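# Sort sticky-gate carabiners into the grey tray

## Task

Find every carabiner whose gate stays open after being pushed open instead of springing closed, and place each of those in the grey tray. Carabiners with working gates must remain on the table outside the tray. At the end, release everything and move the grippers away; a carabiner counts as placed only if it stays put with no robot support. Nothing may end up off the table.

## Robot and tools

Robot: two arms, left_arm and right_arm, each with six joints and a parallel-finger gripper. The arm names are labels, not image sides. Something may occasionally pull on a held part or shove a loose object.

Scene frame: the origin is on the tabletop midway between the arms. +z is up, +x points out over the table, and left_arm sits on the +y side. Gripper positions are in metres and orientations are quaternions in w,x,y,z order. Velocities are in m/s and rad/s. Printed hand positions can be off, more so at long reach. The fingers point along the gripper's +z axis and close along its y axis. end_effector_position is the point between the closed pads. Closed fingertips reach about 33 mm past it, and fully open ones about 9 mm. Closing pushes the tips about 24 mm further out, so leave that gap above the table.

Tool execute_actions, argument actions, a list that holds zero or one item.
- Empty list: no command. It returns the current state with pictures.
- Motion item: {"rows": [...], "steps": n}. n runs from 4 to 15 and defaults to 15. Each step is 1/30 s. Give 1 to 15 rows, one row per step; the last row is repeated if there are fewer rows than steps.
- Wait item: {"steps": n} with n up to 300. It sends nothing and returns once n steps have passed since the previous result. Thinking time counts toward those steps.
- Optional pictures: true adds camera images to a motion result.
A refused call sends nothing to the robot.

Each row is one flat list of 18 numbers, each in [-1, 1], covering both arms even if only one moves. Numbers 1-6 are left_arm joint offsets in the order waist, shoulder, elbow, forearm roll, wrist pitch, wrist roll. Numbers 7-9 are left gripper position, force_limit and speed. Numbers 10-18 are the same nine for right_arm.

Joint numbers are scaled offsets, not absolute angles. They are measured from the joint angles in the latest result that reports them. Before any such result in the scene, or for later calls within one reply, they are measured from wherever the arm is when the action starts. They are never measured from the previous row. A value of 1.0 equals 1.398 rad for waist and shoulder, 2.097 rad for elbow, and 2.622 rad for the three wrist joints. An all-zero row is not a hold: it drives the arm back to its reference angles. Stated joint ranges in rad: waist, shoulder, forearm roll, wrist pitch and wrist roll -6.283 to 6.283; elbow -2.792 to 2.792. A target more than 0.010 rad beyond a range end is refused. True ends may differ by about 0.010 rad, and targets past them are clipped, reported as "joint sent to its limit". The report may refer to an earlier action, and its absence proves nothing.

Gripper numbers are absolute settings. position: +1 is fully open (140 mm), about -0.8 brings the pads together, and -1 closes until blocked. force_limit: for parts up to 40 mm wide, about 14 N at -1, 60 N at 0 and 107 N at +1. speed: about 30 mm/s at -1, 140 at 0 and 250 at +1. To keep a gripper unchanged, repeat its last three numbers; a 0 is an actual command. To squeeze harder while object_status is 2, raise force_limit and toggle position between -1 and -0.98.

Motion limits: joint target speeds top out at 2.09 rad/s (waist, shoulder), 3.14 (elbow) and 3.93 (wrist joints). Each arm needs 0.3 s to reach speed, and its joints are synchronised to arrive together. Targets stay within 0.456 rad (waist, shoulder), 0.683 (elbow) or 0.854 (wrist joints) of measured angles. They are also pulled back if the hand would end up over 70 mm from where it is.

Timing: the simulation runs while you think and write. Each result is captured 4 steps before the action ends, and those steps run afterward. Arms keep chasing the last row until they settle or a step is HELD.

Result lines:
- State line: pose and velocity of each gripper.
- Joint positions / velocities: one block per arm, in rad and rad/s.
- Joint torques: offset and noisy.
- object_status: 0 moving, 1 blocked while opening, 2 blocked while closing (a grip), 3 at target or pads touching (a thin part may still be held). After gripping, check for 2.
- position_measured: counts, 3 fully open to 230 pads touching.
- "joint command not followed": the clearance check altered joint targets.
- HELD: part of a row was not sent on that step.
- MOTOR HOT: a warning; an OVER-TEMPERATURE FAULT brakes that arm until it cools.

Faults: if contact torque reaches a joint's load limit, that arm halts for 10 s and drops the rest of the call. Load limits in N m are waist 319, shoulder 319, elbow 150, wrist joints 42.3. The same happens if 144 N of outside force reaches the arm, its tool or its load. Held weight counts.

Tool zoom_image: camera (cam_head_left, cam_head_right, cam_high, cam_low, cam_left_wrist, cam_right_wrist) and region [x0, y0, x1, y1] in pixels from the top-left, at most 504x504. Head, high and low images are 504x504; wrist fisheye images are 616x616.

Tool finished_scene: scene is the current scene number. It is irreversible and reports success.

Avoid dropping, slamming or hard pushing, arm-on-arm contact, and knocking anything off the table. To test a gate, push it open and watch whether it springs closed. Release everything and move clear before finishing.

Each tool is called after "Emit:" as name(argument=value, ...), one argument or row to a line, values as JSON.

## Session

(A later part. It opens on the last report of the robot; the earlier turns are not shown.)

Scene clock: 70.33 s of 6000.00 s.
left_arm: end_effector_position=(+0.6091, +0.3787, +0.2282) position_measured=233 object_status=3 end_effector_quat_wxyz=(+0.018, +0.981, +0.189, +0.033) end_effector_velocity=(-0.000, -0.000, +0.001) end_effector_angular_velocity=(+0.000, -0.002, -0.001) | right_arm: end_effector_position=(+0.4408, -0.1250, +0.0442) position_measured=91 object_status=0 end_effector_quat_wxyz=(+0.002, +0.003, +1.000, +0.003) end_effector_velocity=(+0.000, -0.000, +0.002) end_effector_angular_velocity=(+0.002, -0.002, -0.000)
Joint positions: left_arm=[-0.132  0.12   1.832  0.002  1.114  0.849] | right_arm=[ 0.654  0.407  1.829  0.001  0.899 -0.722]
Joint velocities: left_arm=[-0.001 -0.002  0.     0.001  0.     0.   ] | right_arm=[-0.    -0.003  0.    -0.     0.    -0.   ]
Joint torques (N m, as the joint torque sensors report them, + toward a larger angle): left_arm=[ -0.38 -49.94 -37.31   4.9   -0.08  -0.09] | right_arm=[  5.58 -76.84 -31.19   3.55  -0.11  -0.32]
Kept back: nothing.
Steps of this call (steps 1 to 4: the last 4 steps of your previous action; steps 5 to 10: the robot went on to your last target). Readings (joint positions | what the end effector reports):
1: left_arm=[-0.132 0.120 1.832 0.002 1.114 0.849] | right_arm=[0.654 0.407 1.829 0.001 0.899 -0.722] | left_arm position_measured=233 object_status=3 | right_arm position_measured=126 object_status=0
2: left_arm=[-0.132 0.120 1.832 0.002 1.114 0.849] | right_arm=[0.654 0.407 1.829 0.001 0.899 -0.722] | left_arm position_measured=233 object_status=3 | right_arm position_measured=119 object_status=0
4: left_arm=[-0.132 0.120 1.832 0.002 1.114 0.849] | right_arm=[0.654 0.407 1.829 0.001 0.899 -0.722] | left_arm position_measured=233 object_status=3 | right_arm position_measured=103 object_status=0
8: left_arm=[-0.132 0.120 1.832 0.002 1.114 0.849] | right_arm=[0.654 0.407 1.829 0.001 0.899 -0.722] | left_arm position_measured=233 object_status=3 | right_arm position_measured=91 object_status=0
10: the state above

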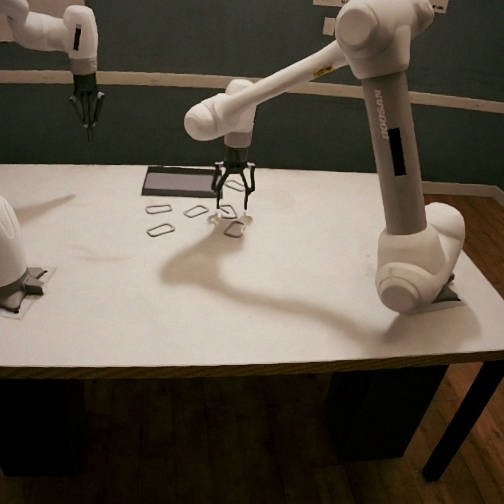

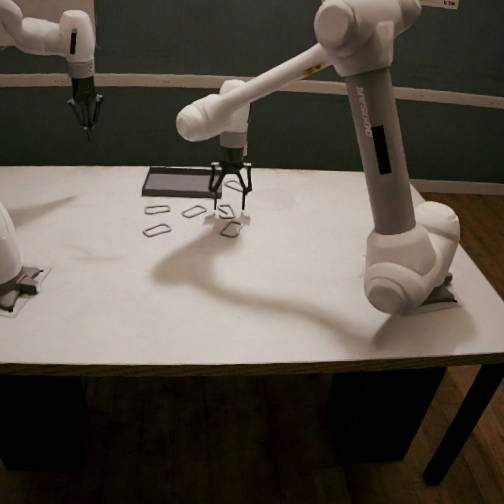

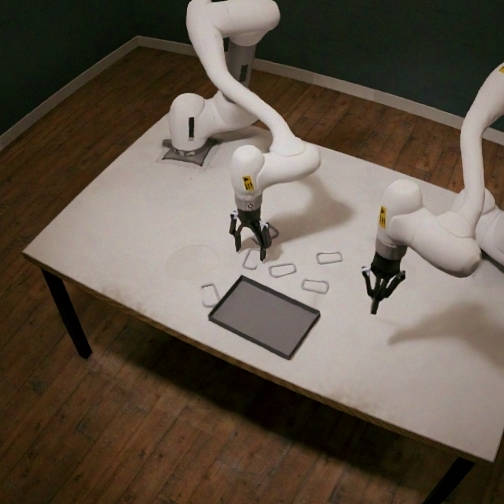

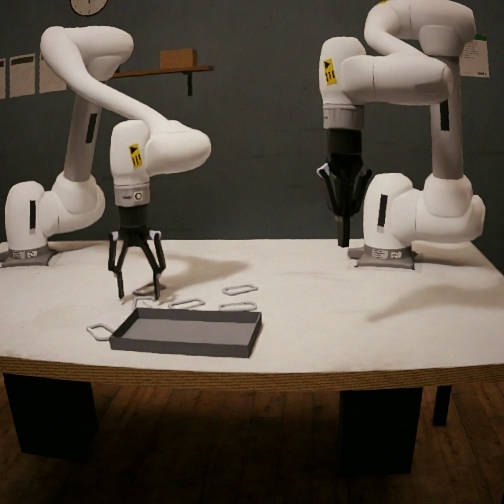

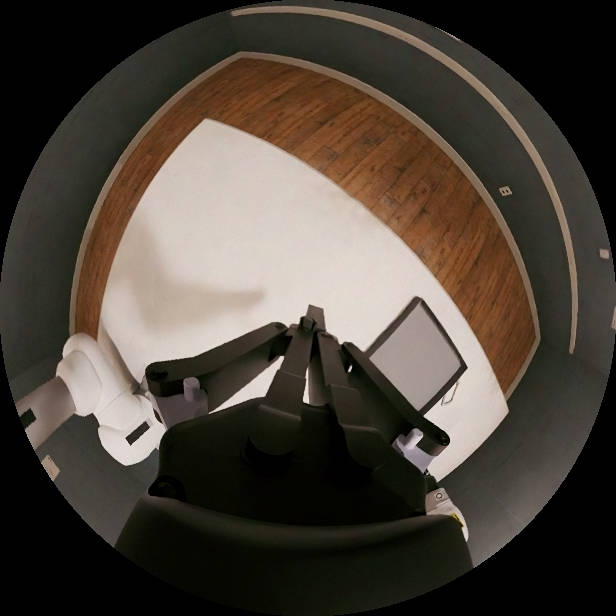

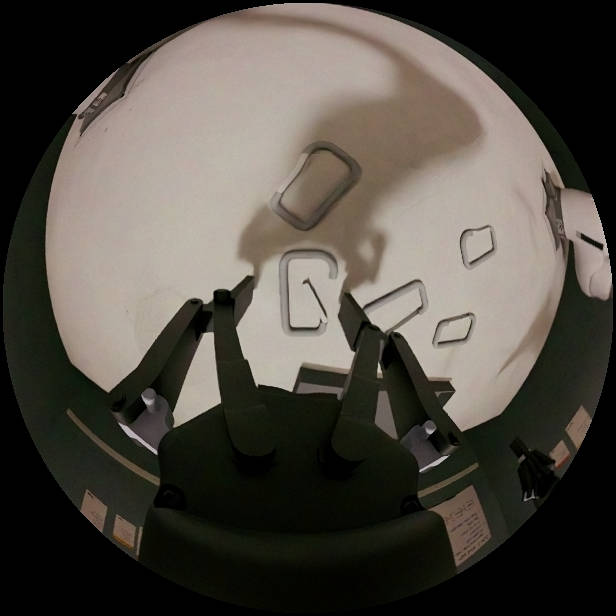

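Emit:
execute_actions(
  actions=[
    {"rows":[[0,0,0,0,0,0, -1,0,0, 0,0.0024,0.0013,0,-0.0024,0,-0.1,0,0]],"steps":15},
  ],
)

Emit:
execute_actions(
  actions=[
    {"rows":[[0,0,0,0,0,0, -1,0,0, 0,-0.0005,-0.0003,0,0.0005,0,-0.7,0,-0.6],[0,0,0,0,0,0, -1,0,0, 0,-0.0005,-0.0003,0,0.0005,0,-0.7,0,-0.6],[0,0,0,0,0,0, -1,0,0, 0,-0.001,-0.0005,0,0.001,0,-0.7,0,-0.6],[0,0,0,0,0,0, -1,0,0, 0,-0.001,-0.0005,0,0.001,0,-0.7,0,-0.6],[0,0,0,0,0,0, -1,0,0, 0,-0.0015,-0.0008,0,0.0015,0,-0.7,0,-0.6],[0,0,0,0,0,0, -1,0,0, 0,-0.0015,-0.0008,0,0.0015,0,-0.7,0,-0.6],[0,0,0,0,0,0, -1,0,0, 0,-0.002,-0.001,0,0.002,0,-0.7,0,-0.6],[0,0,0,0,0,0, -1,0,0, 0,-0.002,-0.001,0,0.002,0,-0.7,0,-0.6],[0,0,0,0,0,0, -1,0,0, 0,-0.0025,-0.0013,0,0.0025,0,-0.7,0,-0.6]],"steps":15},
  ],
)

Emit:
execute_actions(
  actions=[
    {"steps":12},
  ],
  pictures=true,
)

Emit:
zoom_image(
  camera="cam_right_wrist",
  region=[200,200,400,400],
)

Scene clock: 71.37 s of 6000.00 s.
left_arm: end_effector_position=(+0.6091, +0.3787, +0.2282) position_measured=233 object_status=3 end_effector_quat_wxyz=(+0.018, +0.981, +0.189, +0.033) end_effector_velocity=(+0.000, +0.000, -0.001) end_effector_angular_velocity=(+0.000, +0.001, +0.001) | right_arm: end_effector_position=(+0.4407, -0.1251, +0.0408) position_measured=141 object_status=0 end_effector_quat_wxyz=(+0.002, +0.003, +1.000, +0.003) end_effector_velocity=(-0.000, -0.000, -0.002) end_effector_angular_velocity=(-0.002, +0.002, +0.001)
Joint positions: left_arm=[-0.132  0.12   1.832  0.002  1.114  0.849] | right_arm=[ 0.654  0.411  1.831  0.001  0.893 -0.722]
Joint velocities: left_arm=[ 0.001  0.001  0.    -0.    -0.    -0.   ] | right_arm=[-0.     0.003  0.     0.001 -0.001 -0.001]
Joint torques (N m, as the joint torque sensors report them, + toward a larger angle): left_arm=[ -0.4  -49.38 -36.79   4.84   0.02  -0.04] | right_arm=[  1.57 -75.47 -30.53   3.37   0.08  -0.49]
Steps of this call (steps 1 to 15: the robot went on to your last target; steps 16 to 20: nothing new was sent; steps 21 to 31: the first 11 steps of this action). Readings (joint positions | what the end effector reports):
21: left_arm=[-0.132 0.120 1.832 0.002 1.114 0.849] | right_arm=[0.654 0.407 1.829 0.001 0.899 -0.722] | left_arm position_measured=233 object_status=3 | right_arm position_measured=91 object_status=0
22: left_arm=[-0.132 0.120 1.832 0.002 1.114 0.849] | right_arm=[0.654 0.408 1.829 0.001 0.898 -0.722] | left_arm position_measured=233 object_status=3 | right_arm position_measured=94 object_status=0
24: left_arm=[-0.132 0.120 1.832 0.002 1.114 0.849] | right_arm=[0.654 0.409 1.831 0.001 0.895 -0.722] | left_arm position_measured=233 object_status=3 | right_arm position_measured=109 object_status=0
28: left_arm=[-0.132 0.120 1.832 0.002 1.114 0.849] | right_arm=[0.654 0.410 1.831 0.001 0.893 -0.722] | left_arm position_measured=233 object_status=3 | right_arm position_measured=138 object_status=0
31: the state above

Scene clock: 71.87 s of 6000.00 s.
left_arm: end_effector_position=(+0.6091, +0.3787, +0.2282) position_measured=233 object_status=3 end_effector_quat_wxyz=(+0.018, +0.981, +0.189, +0.033) end_effector_velocity=(-0.000, -0.001, -0.001) end_effector_angular_velocity=(-0.000, +0.001, -0.002) | right_arm: end_effector_position=(+0.4407, -0.1251, +0.0438) position_measured=179 object_status=0 end_effector_quat_wxyz=(+0.002, +0.003, +1.000, +0.002) end_effector_velocity=(+0.001, +0.001, +0.010) end_effector_angular_velocity=(+0.002, -0.002, -0.000)
Joint positions: left_arm=[-0.132  0.12   1.832  0.002  1.114  0.849] | right_arm=[ 0.654  0.408  1.829  0.001  0.899 -0.722]
Joint velocities: left_arm=[-0.001  0.001  0.    -0.001 -0.     0.001] | right_arm=[-0.001 -0.01  -0.007  0.001  0.014 -0.001]
Joint torques (N m, as the joint torque sensors report them, + toward a larger angle): left_arm=[ -0.48 -49.54 -37.18   4.93  -0.01   0.05] | right_arm=[  2.2  -74.46 -31.11   3.46   0.07  -0.39]
Steps of this call (steps 1 to 4: the last 4 steps of your previous action; steps 5 to 15: the first 11 steps of this action, its rows measured from where the robot was after step 4). Readings (joint positions | what the end effector reports):
4: left_arm=[-0.132 0.120 1.832 0.002 1.114 0.849] | right_arm=[0.654 0.411 1.831 0.001 0.893 -0.722] | left_arm position_measured=233 object_status=3 | right_arm position_measured=141 object_status=3
5: left_arm=[-0.132 0.120 1.832 0.002 1.114 0.849] | right_arm=[0.654 0.411 1.831 0.001 0.893 -0.722] | left_arm position_measured=233 object_status=3 | right_arm position_measured=141 object_status=0
6: left_arm=[-0.132 0.120 1.832 0.002 1.114 0.849] | right_arm=[0.654 0.411 1.831 0.001 0.893 -0.722] | left_arm position_measured=233 object_status=3 | right_arm position_measured=143 object_status=0
8: left_arm=[-0.132 0.120 1.832 0.002 1.114 0.849] | right_arm=[0.654 0.410 1.831 0.001 0.894 -0.722] | left_arm position_measured=233 object_status=3 | right_arm position_measured=151 object_status=0
12: left_arm=[-0.132 0.120 1.832 0.002 1.114 0.849] | right_arm=[0.654 0.409 1.830 0.001 0.897 -0.722] | left_arm position_measured=233 object_status=3 | right_arm position_measured=167 object_status=0
15: the state above

Scene clock: 72.27 s of 6000.00 s.
left_arm: end_effector_position=(+0.6091, +0.3787, +0.2282) position_measured=233 object_status=3 end_effector_quat_wxyz=(+0.018, +0.981, +0.189, +0.033) end_effector_velocity=(+0.000, +0.000, -0.000) end_effector_angular_velocity=(-0.000, +0.001, +0.002) | right_arm: end_effector_position=(+0.4407, -0.1251, +0.0444) position_measured=217 object_status=0 end_effector_quat_wxyz=(+0.002, +0.003, +1.000, +0.003) end_effector_velocity=(-0.000, -0.000, -0.000) end_effector_angular_velocity=(-0.000, +0.000, -0.000)
Joint positions: left_arm=[-0.132  0.12   1.832  0.002  1.114  0.849] | right_arm=[ 0.654  0.407  1.829  0.001  0.9   -0.722]
Joint velocities: left_arm=[ 0.001  0.     0.    -0.     0.    -0.001] | right_arm=[ 0.    -0.     0.001  0.     0.     0.   ]
Joint torques (N m, as the joint torque sensors report them, + toward a larger angle): left_arm=[ -0.19 -49.36 -37.15   4.9   -0.03   0.04] | right_arm=[  2.47 -74.66 -30.96   3.32  -0.11  -0.26]
Kept back: nothing.
Steps of this call (steps 1 to 4: the last 4 steps of your previous action; steps 5 to 12: the robot went on to your last target). Readings (joint positions | what the end effector reports):
1: left_arm=[-0.132 0.120 1.832 0.002 1.114 0.849] | right_arm=[0.654 0.408 1.829 0.001 0.899 -0.722] | left_arm position_measured=233 object_status=3 | right_arm position_measured=183 object_status=0
2: left_arm=[-0.132 0.120 1.832 0.002 1.114 0.849] | right_arm=[0.654 0.407 1.829 0.001 0.899 -0.722] | left_arm position_measured=233 object_status=3 | right_arm position_measured=187 object_status=0
4: left_arm=[-0.132 0.120 1.832 0.002 1.114 0.849] | right_arm=[0.654 0.407 1.829 0.001 0.899 -0.722] | left_arm position_measured=233 object_status=3 | right_arm position_measured=195 object_status=0
8: left_arm=[-0.132 0.120 1.832 0.002 1.114 0.849] | right_arm=[0.654 0.407 1.829 0.001 0.900 -0.722] | left_arm position_measured=233 object_status=3 | right_arm position_measured=211 object_status=0
12: the state above

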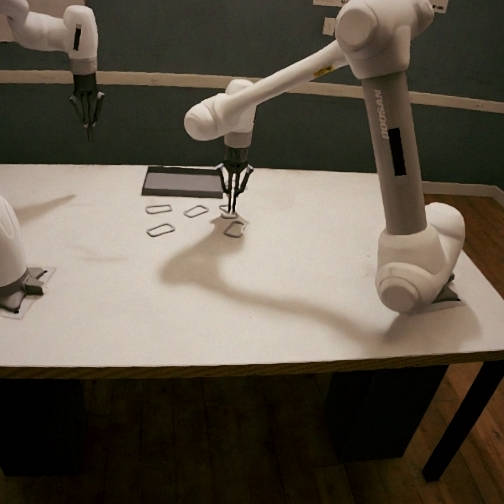

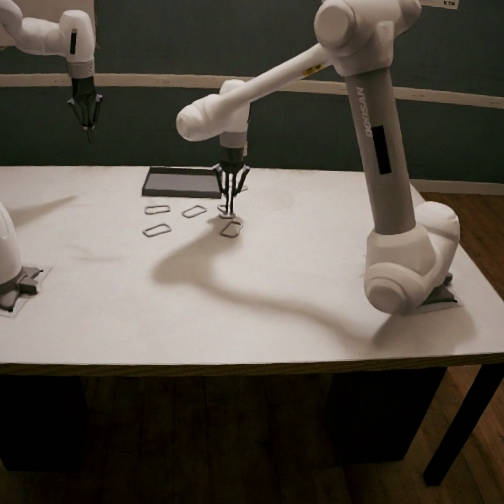

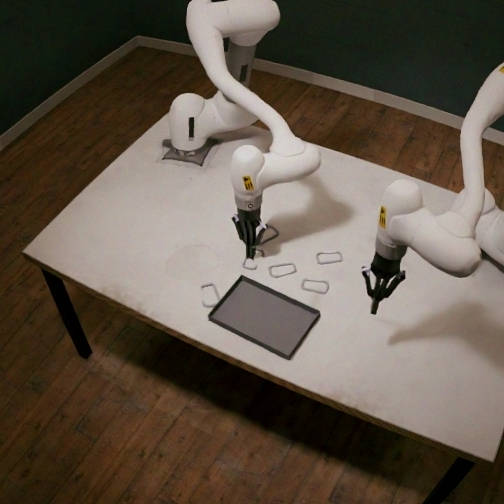

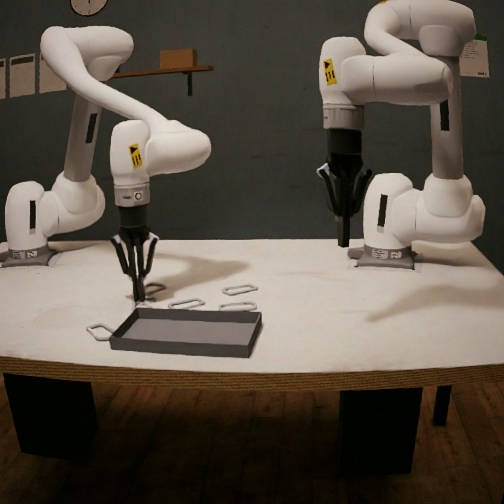

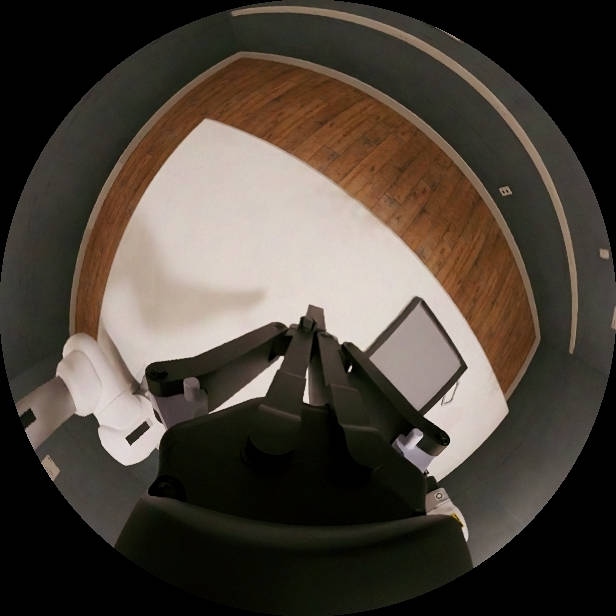

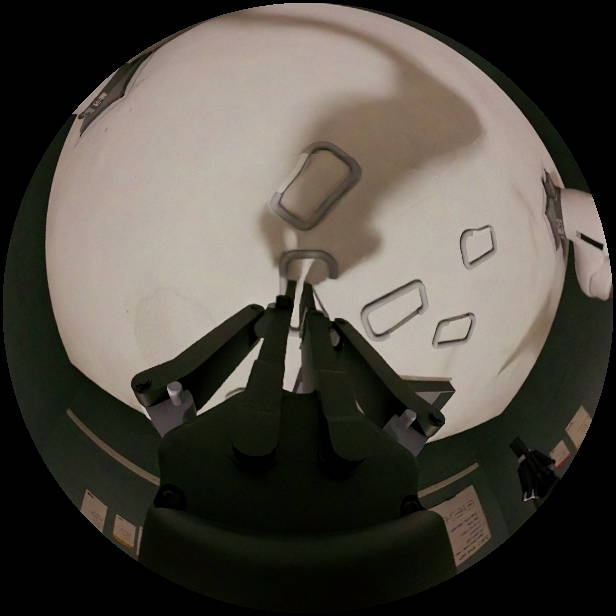

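Region (200, 200, 400, 400) of cam_right_wrist's 616x616 image, scaled by 2.520, with more detail than that image has.

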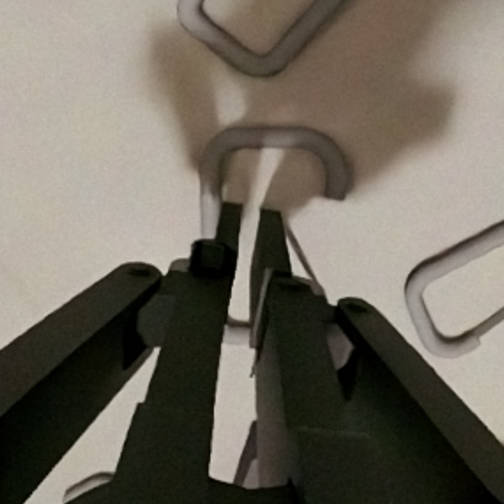

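Emit:
execute_actions(
  actions=[
    {"rows":[[0,0,0,0,0,0, -1,0,0, 0,-0.007,-0.0037,0,0.007,0,-0.56,0,-0.3],[0,0,0,0,0,0, -1,0,0, 0,-0.007,-0.0037,0,0.007,0,-0.56,0,-0.3],[0,0,0,0,0,0, -1,0,0, 0,-0.007,-0.0037,0,0.007,0,-0.56,0,-0.3],[0,0,0,0,0,0, -1,0,0, 0,-0.007,-0.0037,0,0.007,0,-0.56,0,-0.3],[0,0,0,0,0,0, -1,0,0, -0.0087,-0.0125,-0.0012,0,0.0085,-0.005,-0.56,0,-0.3]],"steps":15},
  ],
  pictures=true,
)

Emit:
zoom_image(
  camera="cam_right_wrist",
  region=[200,200,400,400],
)

Scene clock: 72.97 s of 6000.00 s.
left_arm: end_effector_position=(+0.6091, +0.3787, +0.2282) position_measured=233 object_status=3 end_effector_quat_wxyz=(+0.018, +0.981, +0.189, +0.033) end_effector_velocity=(-0.000, -0.001, -0.000) end_effector_angular_velocity=(+0.000, +0.000, -0.002) | right_arm: end_effector_position=(+0.4443, -0.1326, +0.0572) position_measured=200 object_status=3 end_effector_quat_wxyz=(+0.001, +0.003, +1.000, +0.002) end_effector_velocity=(+0.003, -0.008, +0.004) end_effector_angular_velocity=(-0.000, +0.002, +0.001)
Joint positions: left_arm=[-0.132  0.12   1.832  0.002  1.114  0.849] | right_arm=[ 0.643  0.39   1.826  0.001  0.921 -0.734]
Joint velocities: left_arm=[-0.001  0.    -0.     0.     0.     0.001] | right_arm=[-0.011 -0.01   0.005  0.001  0.006 -0.013]
Joint torques (N m, as the joint torque sensors report them, + toward a larger angle): left_arm=[  0.11 -49.61 -37.52   4.87  -0.1    0.08] | right_arm=[  3.04 -75.29 -31.68   3.31  -0.21  -0.2 ]
Steps of this call (steps 1 to 10: the robot went on to your last target; steps 11 to 21: the first 11 steps of this action). Readings (joint positions | what the end effector reports):
11: left_arm=[-0.132 0.120 1.832 0.002 1.114 0.849] | right_arm=[0.654 0.407 1.829 0.001 0.900 -0.722] | left_arm position_measured=233 object_status=3 | right_arm position_measured=217 object_status=0
12: left_arm=[-0.132 0.120 1.832 0.002 1.114 0.849] | right_arm=[0.654 0.405 1.827 0.001 0.904 -0.722] | left_arm position_measured=233 object_status=3 | right_arm position_measured=215 object_status=0
14: left_arm=[-0.132 0.120 1.832 0.002 1.114 0.849] | right_arm=[0.654 0.400 1.823 0.001 0.913 -0.722] | left_arm position_measured=233 object_status=3 | right_arm position_measured=204 object_status=0
18: left_arm=[-0.132 0.120 1.832 0.002 1.114 0.849] | right_arm=[0.646 0.392 1.825 0.001 0.920 -0.731] | left_arm position_measured=233 object_status=3 | right_arm position_measured=200 object_status=0
21: the state above

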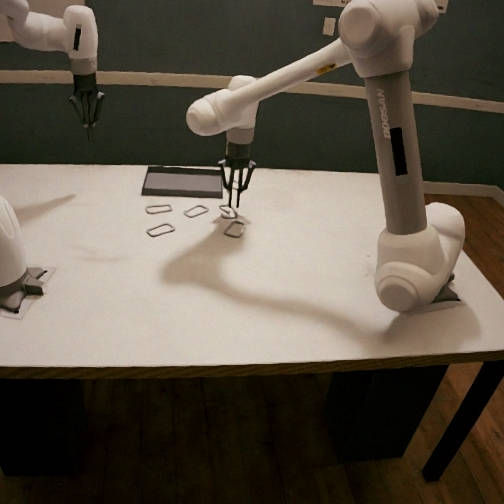

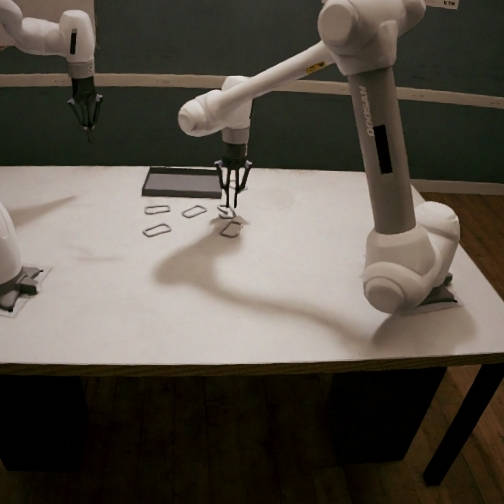

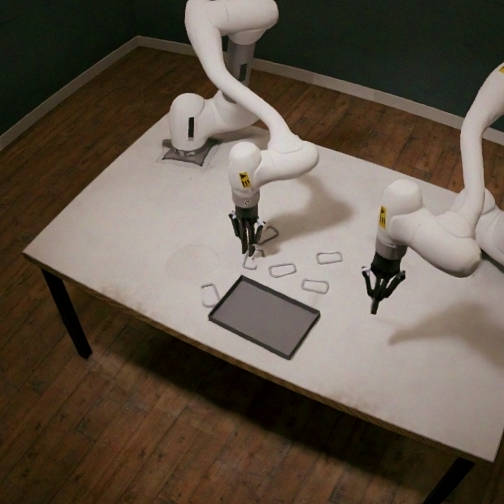

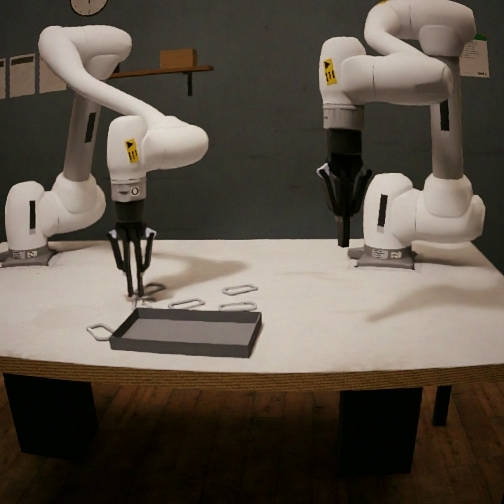

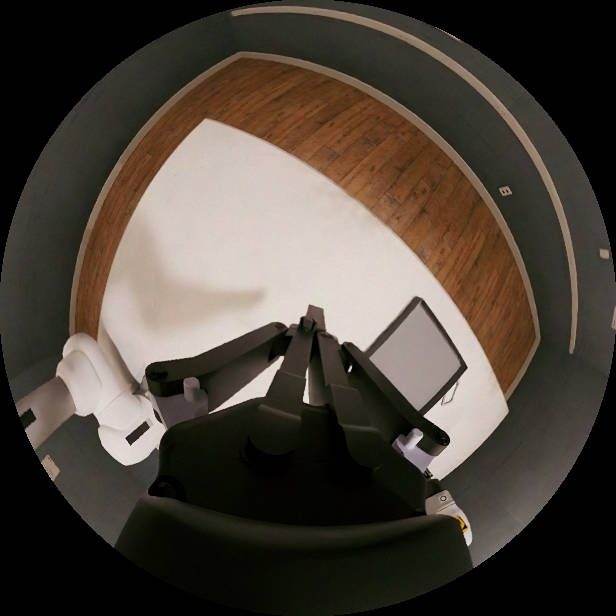

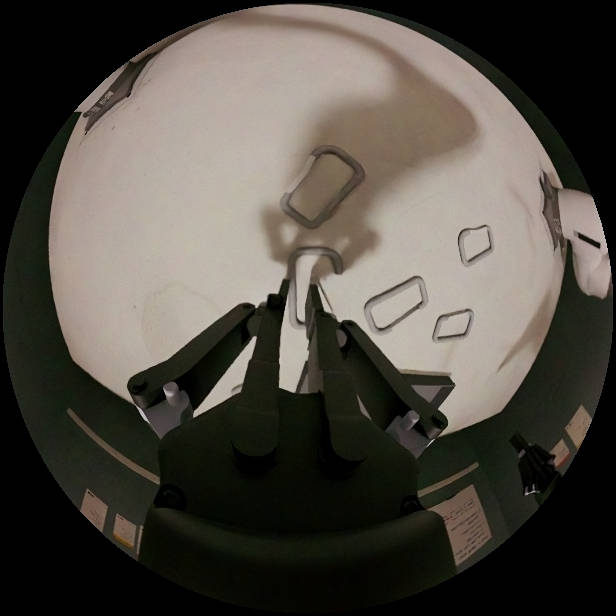

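Region (200, 200, 400, 400) of cam_right_wrist's 616x616 image, scaled by 2.520, with more detail than that image has.

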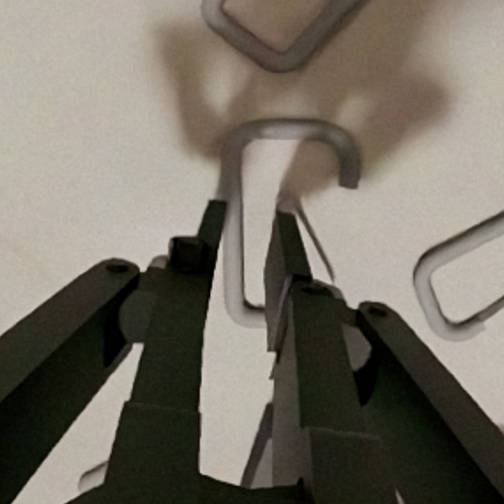

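Emit:
execute_actions(
  actions=[
    {"rows":[[0,0,0,0,0,0, -1,0,0, -0.0034,-0.006,0.0027,0,0.0016,-0.002,-0.56,0,-0.3],[0,0,0,0,0,0, -1,0,0, -0.0034,-0.006,0.0027,0,0.0016,-0.002,-0.56,0,-0.3],[0,0,0,0,0,0, -1,0,0, -0.0034,-0.006,0.0027,0,0.0016,-0.002,-0.56,0,-0.3],[0,0,0,0,0,0, -1,0,0, -0.0034,-0.006,0.0027,0,0.0016,-0.002,-0.56,0,-0.3],[0,0,0,0,0,0, -1,0,0, -0.0034,-0.006,0.0027,0,0.0016,-0.002,-0.56,0,-0.3],[0,0,0,0,0,0, -1,0,0, -0.0034,0.004,0.008,0,-0.0084,-0.002,-0.56,0,-0.3]],"steps":15},
  ],
  pictures=true,
)

Emit:
zoom_image(
  camera="cam_right_wrist",
  region=[200,200,400,400],
)

Scene clock: 73.70 s of 6000.00 s.
left_arm: end_effector_position=(+0.6091, +0.3787, +0.2282) position_measured=233 object_status=3 end_effector_quat_wxyz=(+0.018, +0.981, +0.189, +0.033) end_effector_velocity=(+0.000, -0.000, -0.001) end_effector_angular_velocity=(-0.001, +0.001, +0.001) | right_arm: end_effector_position=(+0.4437, -0.1380, +0.0475) position_measured=200 object_status=3 end_effector_quat_wxyz=(+0.001, +0.002, +1.000, +0.002) end_effector_velocity=(+0.001, +0.001, -0.021) end_effector_angular_velocity=(+0.004, -0.004, +0.001)
Joint positions: left_arm=[-0.132  0.12   1.832  0.002  1.114  0.849] | right_arm=[ 0.638  0.394  1.841  0.001  0.902 -0.739]
Joint velocities: left_arm=[ 0.     0.001 -0.    -0.001 -0.    -0.   ] | right_arm=[-0.     0.021  0.016 -0.    -0.042 -0.001]
Joint torques (N m, as the joint torque sensors report them, + toward a larger angle): left_arm=[ -0.36 -49.42 -37.11   4.9   -0.08  -0.01] | right_arm=[  2.9  -76.22 -33.61   3.65  -0.2   -0.41]
Steps of this call (steps 1 to 4: the last 4 steps of your previous action; steps 5 to 11: the robot went on to your last target; steps 12 to 22: the first 11 steps of this action). Readings (joint positions | what the end effector reports):
12: left_arm=[-0.132 0.120 1.832 0.002 1.114 0.849] | right_arm=[0.642 0.390 1.826 0.001 0.922 -0.735] | left_arm position_measured=233 object_status=3 | right_arm position_measured=200 object_status=3
13: left_arm=[-0.132 0.120 1.832 0.002 1.114 0.849] | right_arm=[0.641 0.388 1.827 0.001 0.923 -0.736] | left_arm position_measured=233 object_status=3 | right_arm position_measured=200 object_status=3
15: left_arm=[-0.132 0.120 1.832 0.002 1.114 0.849] | right_arm=[0.639 0.384 1.830 0.001 0.925 -0.738] | left_arm position_measured=233 object_status=3 | right_arm position_measured=200 object_status=3
19: left_arm=[-0.132 0.120 1.832 0.002 1.114 0.849] | right_arm=[0.639 0.388 1.837 0.001 0.913 -0.739] | left_arm position_measured=233 object_status=3 | right_arm position_measured=200 object_status=3
22: the state above

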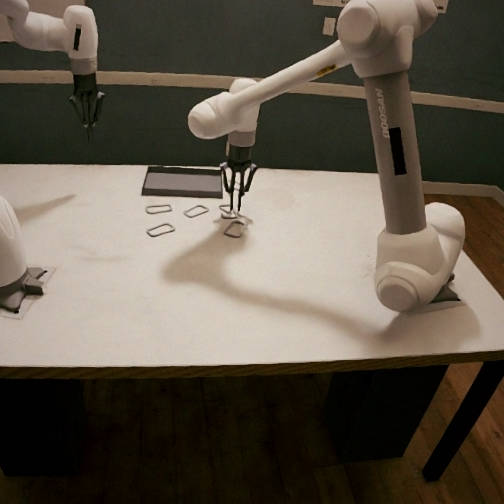

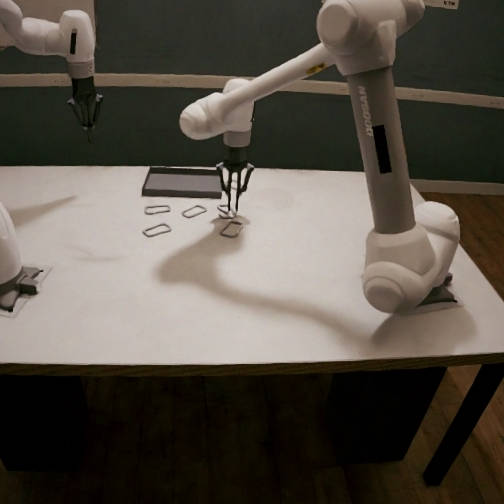

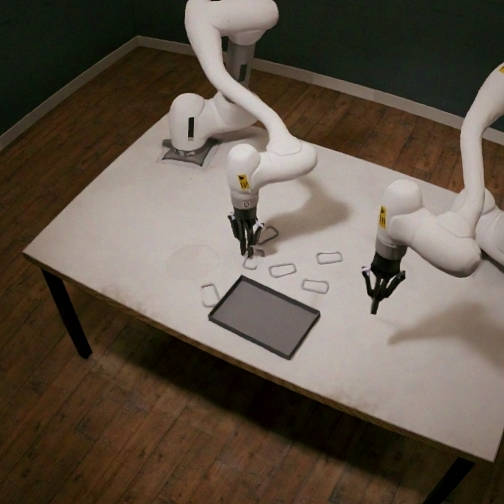

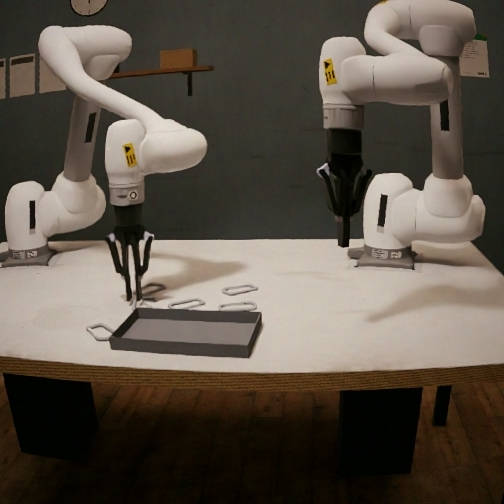

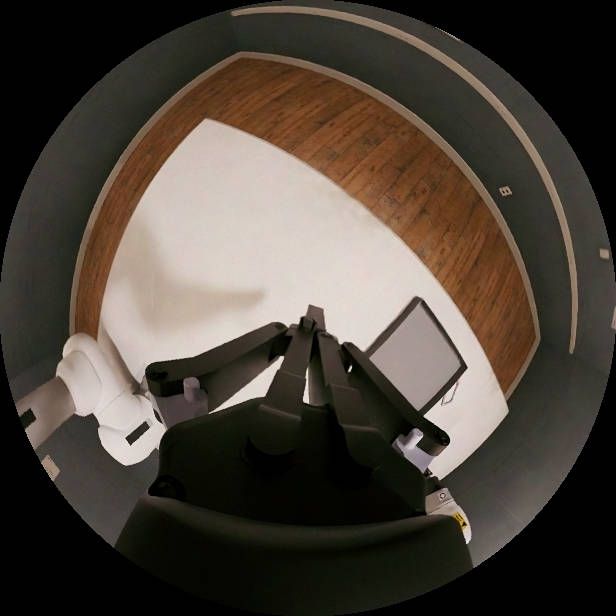

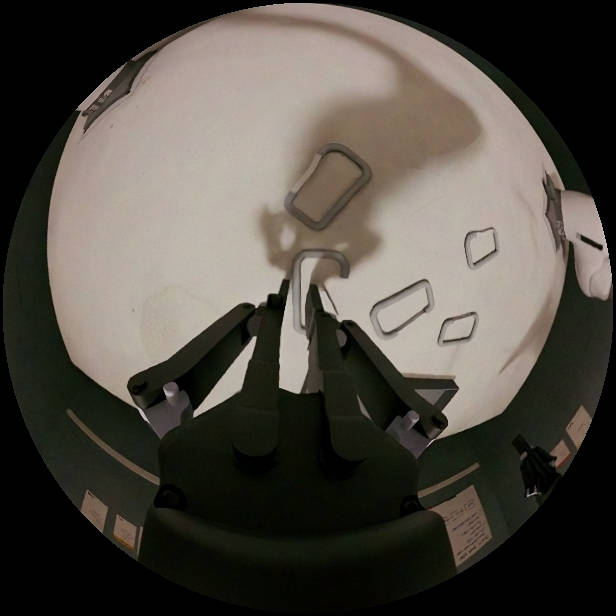

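Region (200, 200, 400, 400) of cam_right_wrist's 616x616 image, scaled by 2.520, with more detail than that image has.

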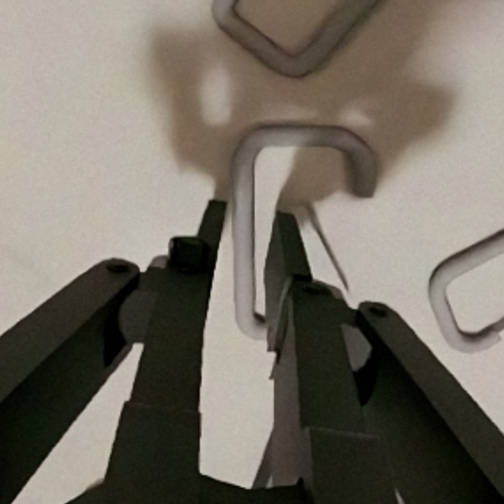

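Emit:
execute_actions(
  actions=[
    {"rows":[[0,0,0,0,0,0, -1,0,0, 0,0.0039,0.002,0,-0.0039,0,-0.56,0,-0.3],[0,0,0,0,0,0, -1,0,0, 0,0.0039,0.002,0,-0.0039,0,-0.56,0,-0.3],[0,0,0,0,0,0, -1,0,0, 0,0.0039,0.002,0,-0.0039,0,-0.56,0,-0.3],[0,0,0,0,0,0, -1,0,0, 0,0.0039,0.002,0,-0.0039,0,-0.56,0,-0.3],[0,0,0,0,0,0, -1,0,0, 0,0.0039,0.002,0,-0.0039,0,-0.56,0,-0.3],[0,0,0,0,0,0, -1,0,0, 0,0.0039,0.002,0,-0.0039,0,-0.56,0,-0.3],[0,0,0,0,0,0, -1,0,0, 0,0.0039,0.002,0,-0.0039,0,-1,0.2,-0.3]],"steps":15},
  ],
)

Emit:
execute_actions(
  actions=[
    {"steps":6},
  ],
  pictures=true,
)

Emit:
zoom_image(
  camera="cam_right_wrist",
  region=[200,200,400,400],
)

Scene clock: 75.70 s of 6000.00 s.
left_arm: end_effector_position=(+0.6091, +0.3787, +0.2282) position_measured=233 object_status=3 end_effector_quat_wxyz=(+0.018, +0.981, +0.189, +0.033) end_effector_velocity=(+0.000, +0.001, +0.000) end_effector_angular_velocity=(+0.001, -0.001, +0.001) | right_arm: end_effector_position=(+0.4437, -0.1380, +0.0421) position_measured=219 object_status=0 end_effector_quat_wxyz=(+0.001, +0.002, +1.000, +0.002) end_effector_velocity=(+0.000, +0.000, -0.001) end_effector_angular_velocity=(-0.000, +0.000, -0.000)
Joint positions: left_arm=[-0.132  0.12   1.832  0.002  1.114  0.849] | right_arm=[ 0.638  0.4    1.846  0.001  0.892 -0.739]
Joint velocities: left_arm=[ 0.001 -0.    -0.     0.001  0.    -0.001] | right_arm=[ 0.     0.002 -0.     0.    -0.001 -0.   ]
Joint torques (N m, as the joint torque sensors report them, + toward a larger angle): left_arm=[  0.   -49.73 -37.13   4.93  -0.06   0.03] | right_arm=[  3.89 -73.28 -30.55   3.28  -0.24  -0.23]
Steps of this call (steps 1 to 4: the last 4 steps of your previous action; steps 5 to 15: the robot went on to your last target; steps 16 to 49: nothing new was sent; steps 50 to 60: the first 11 steps of this action). Readings (joint positions | what the end effector reports):
50: left_arm=[-0.132 0.120 1.832 0.002 1.114 0.849] | right_arm=[0.638 0.396 1.843 0.001 0.899 -0.739] | left_arm position_measured=233 object_status=3 | right_arm position_measured=200 object_status=3
51: left_arm=[-0.132 0.120 1.832 0.002 1.114 0.849] | right_arm=[0.638 0.397 1.843 0.001 0.897 -0.739] | left_arm position_measured=233 object_status=3 | right_arm position_measured=200 object_status=3
53: left_arm=[-0.132 0.120 1.832 0.002 1.114 0.849] | right_arm=[0.638 0.399 1.845 0.001 0.894 -0.739] | left_arm position_measured=233 object_status=3 | right_arm position_measured=200 object_status=3
57: left_arm=[-0.132 0.120 1.832 0.002 1.114 0.849] | right_arm=[0.638 0.400 1.845 0.001 0.892 -0.739] | left_arm position_measured=233 object_status=3 | right_arm position_measured=202 object_status=0
60: the state above

Scene clock: 75.90 s of 6000.00 s.
left_arm: end_effector_position=(+0.6091, +0.3787, +0.2282) position_measured=233 object_status=3 end_effector_quat_wxyz=(+0.018, +0.981, +0.189, +0.033) end_effector_velocity=(-0.000, -0.001, -0.000) end_effector_angular_velocity=(+0.000, +0.001, -0.001) | right_arm: end_effector_position=(+0.4437, -0.1380, +0.0421) position_measured=233 object_status=0 end_effector_quat_wxyz=(+0.001, +0.002, +1.000, +0.002) end_effector_velocity=(+0.000, -0.000, -0.000) end_effector_angular_velocity=(-0.000, -0.000, +0.001)
Joint positions: left_arm=[-0.132  0.12   1.832  0.002  1.114  0.849] | right_arm=[ 0.638  0.4    1.846  0.001  0.892 -0.739]
Joint velocities: left_arm=[-0.001  0.     0.    -0.     0.     0.   ] | right_arm=[-0.     0.     0.    -0.    -0.    -0.001]
Joint torques (N m, as the joint torque sensors report them, + toward a larger angle): left_arm=[ -0.61 -49.79 -37.22   5.     0.     0.06] | right_arm=[  4.87 -66.25 -27.33   3.55  -0.39  -0.23]
Kept back: nothing.
Steps of this call (steps 1 to 4: the last 4 steps of your previous action; steps 5 to 6: the robot went on to your last target). Readings (joint positions | what the end effector reports):
1: left_arm=[-0.132 0.120 1.832 0.002 1.114 0.849] | right_arm=[0.638 0.400 1.846 0.001 0.892 -0.739] | left_arm position_measured=233 object_status=3 | right_arm position_measured=225 object_status=0
2: left_arm=[-0.132 0.120 1.832 0.002 1.114 0.849] | right_arm=[0.638 0.400 1.846 0.001 0.892 -0.739] | left_arm position_measured=233 object_status=3 | right_arm position_measured=230 object_status=0
4: left_arm=[-0.132 0.120 1.832 0.002 1.114 0.849] | right_arm=[0.638 0.400 1.846 0.001 0.892 -0.739] | left_arm position_measured=233 object_status=3 | right_arm position_measured=233 object_status=0
6: the state above

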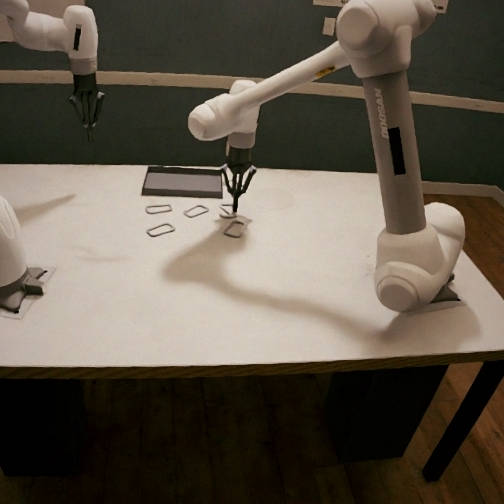

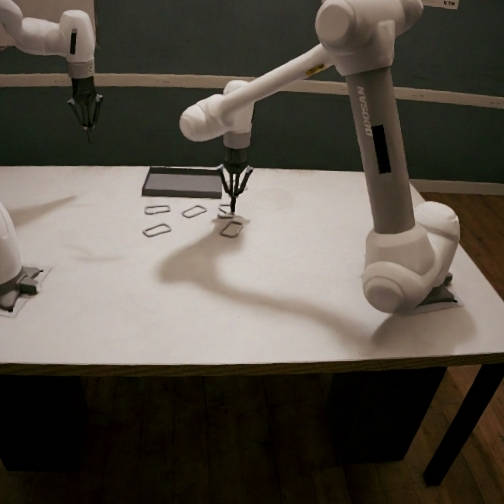

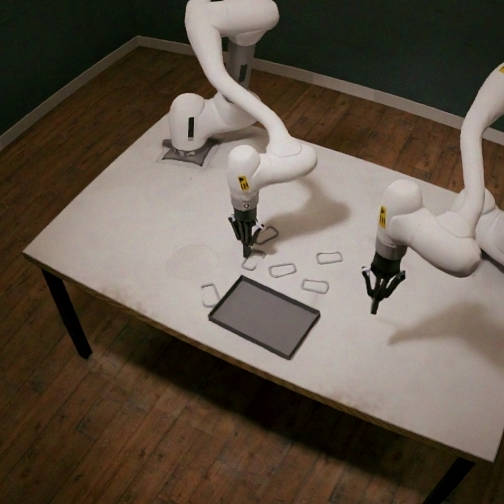

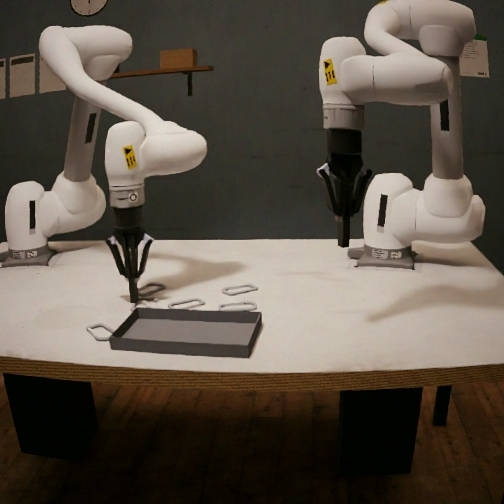

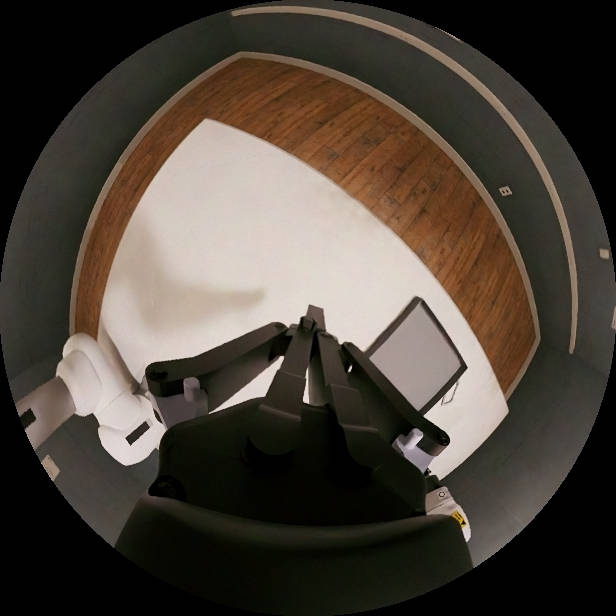

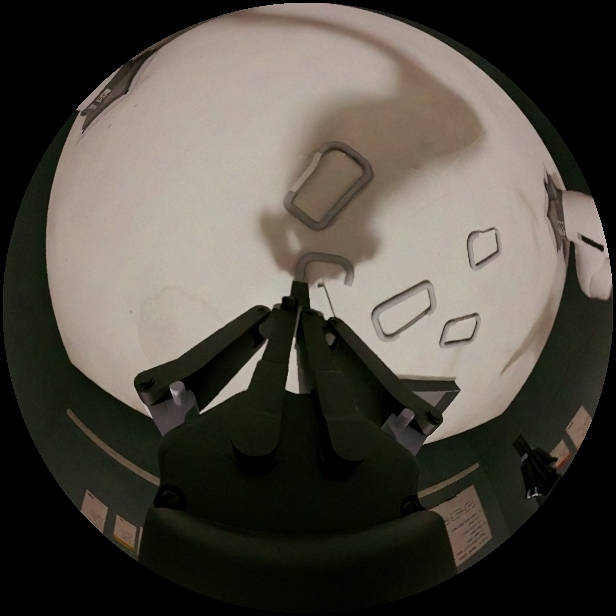

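Region (200, 200, 400, 400) of cam_right_wrist's 616x616 image, scaled by 2.520, with more detail than that image has.

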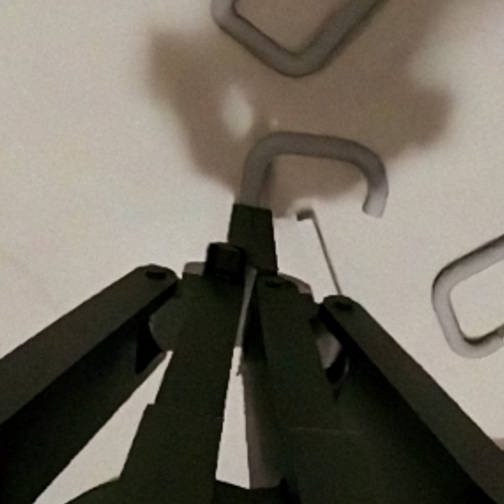

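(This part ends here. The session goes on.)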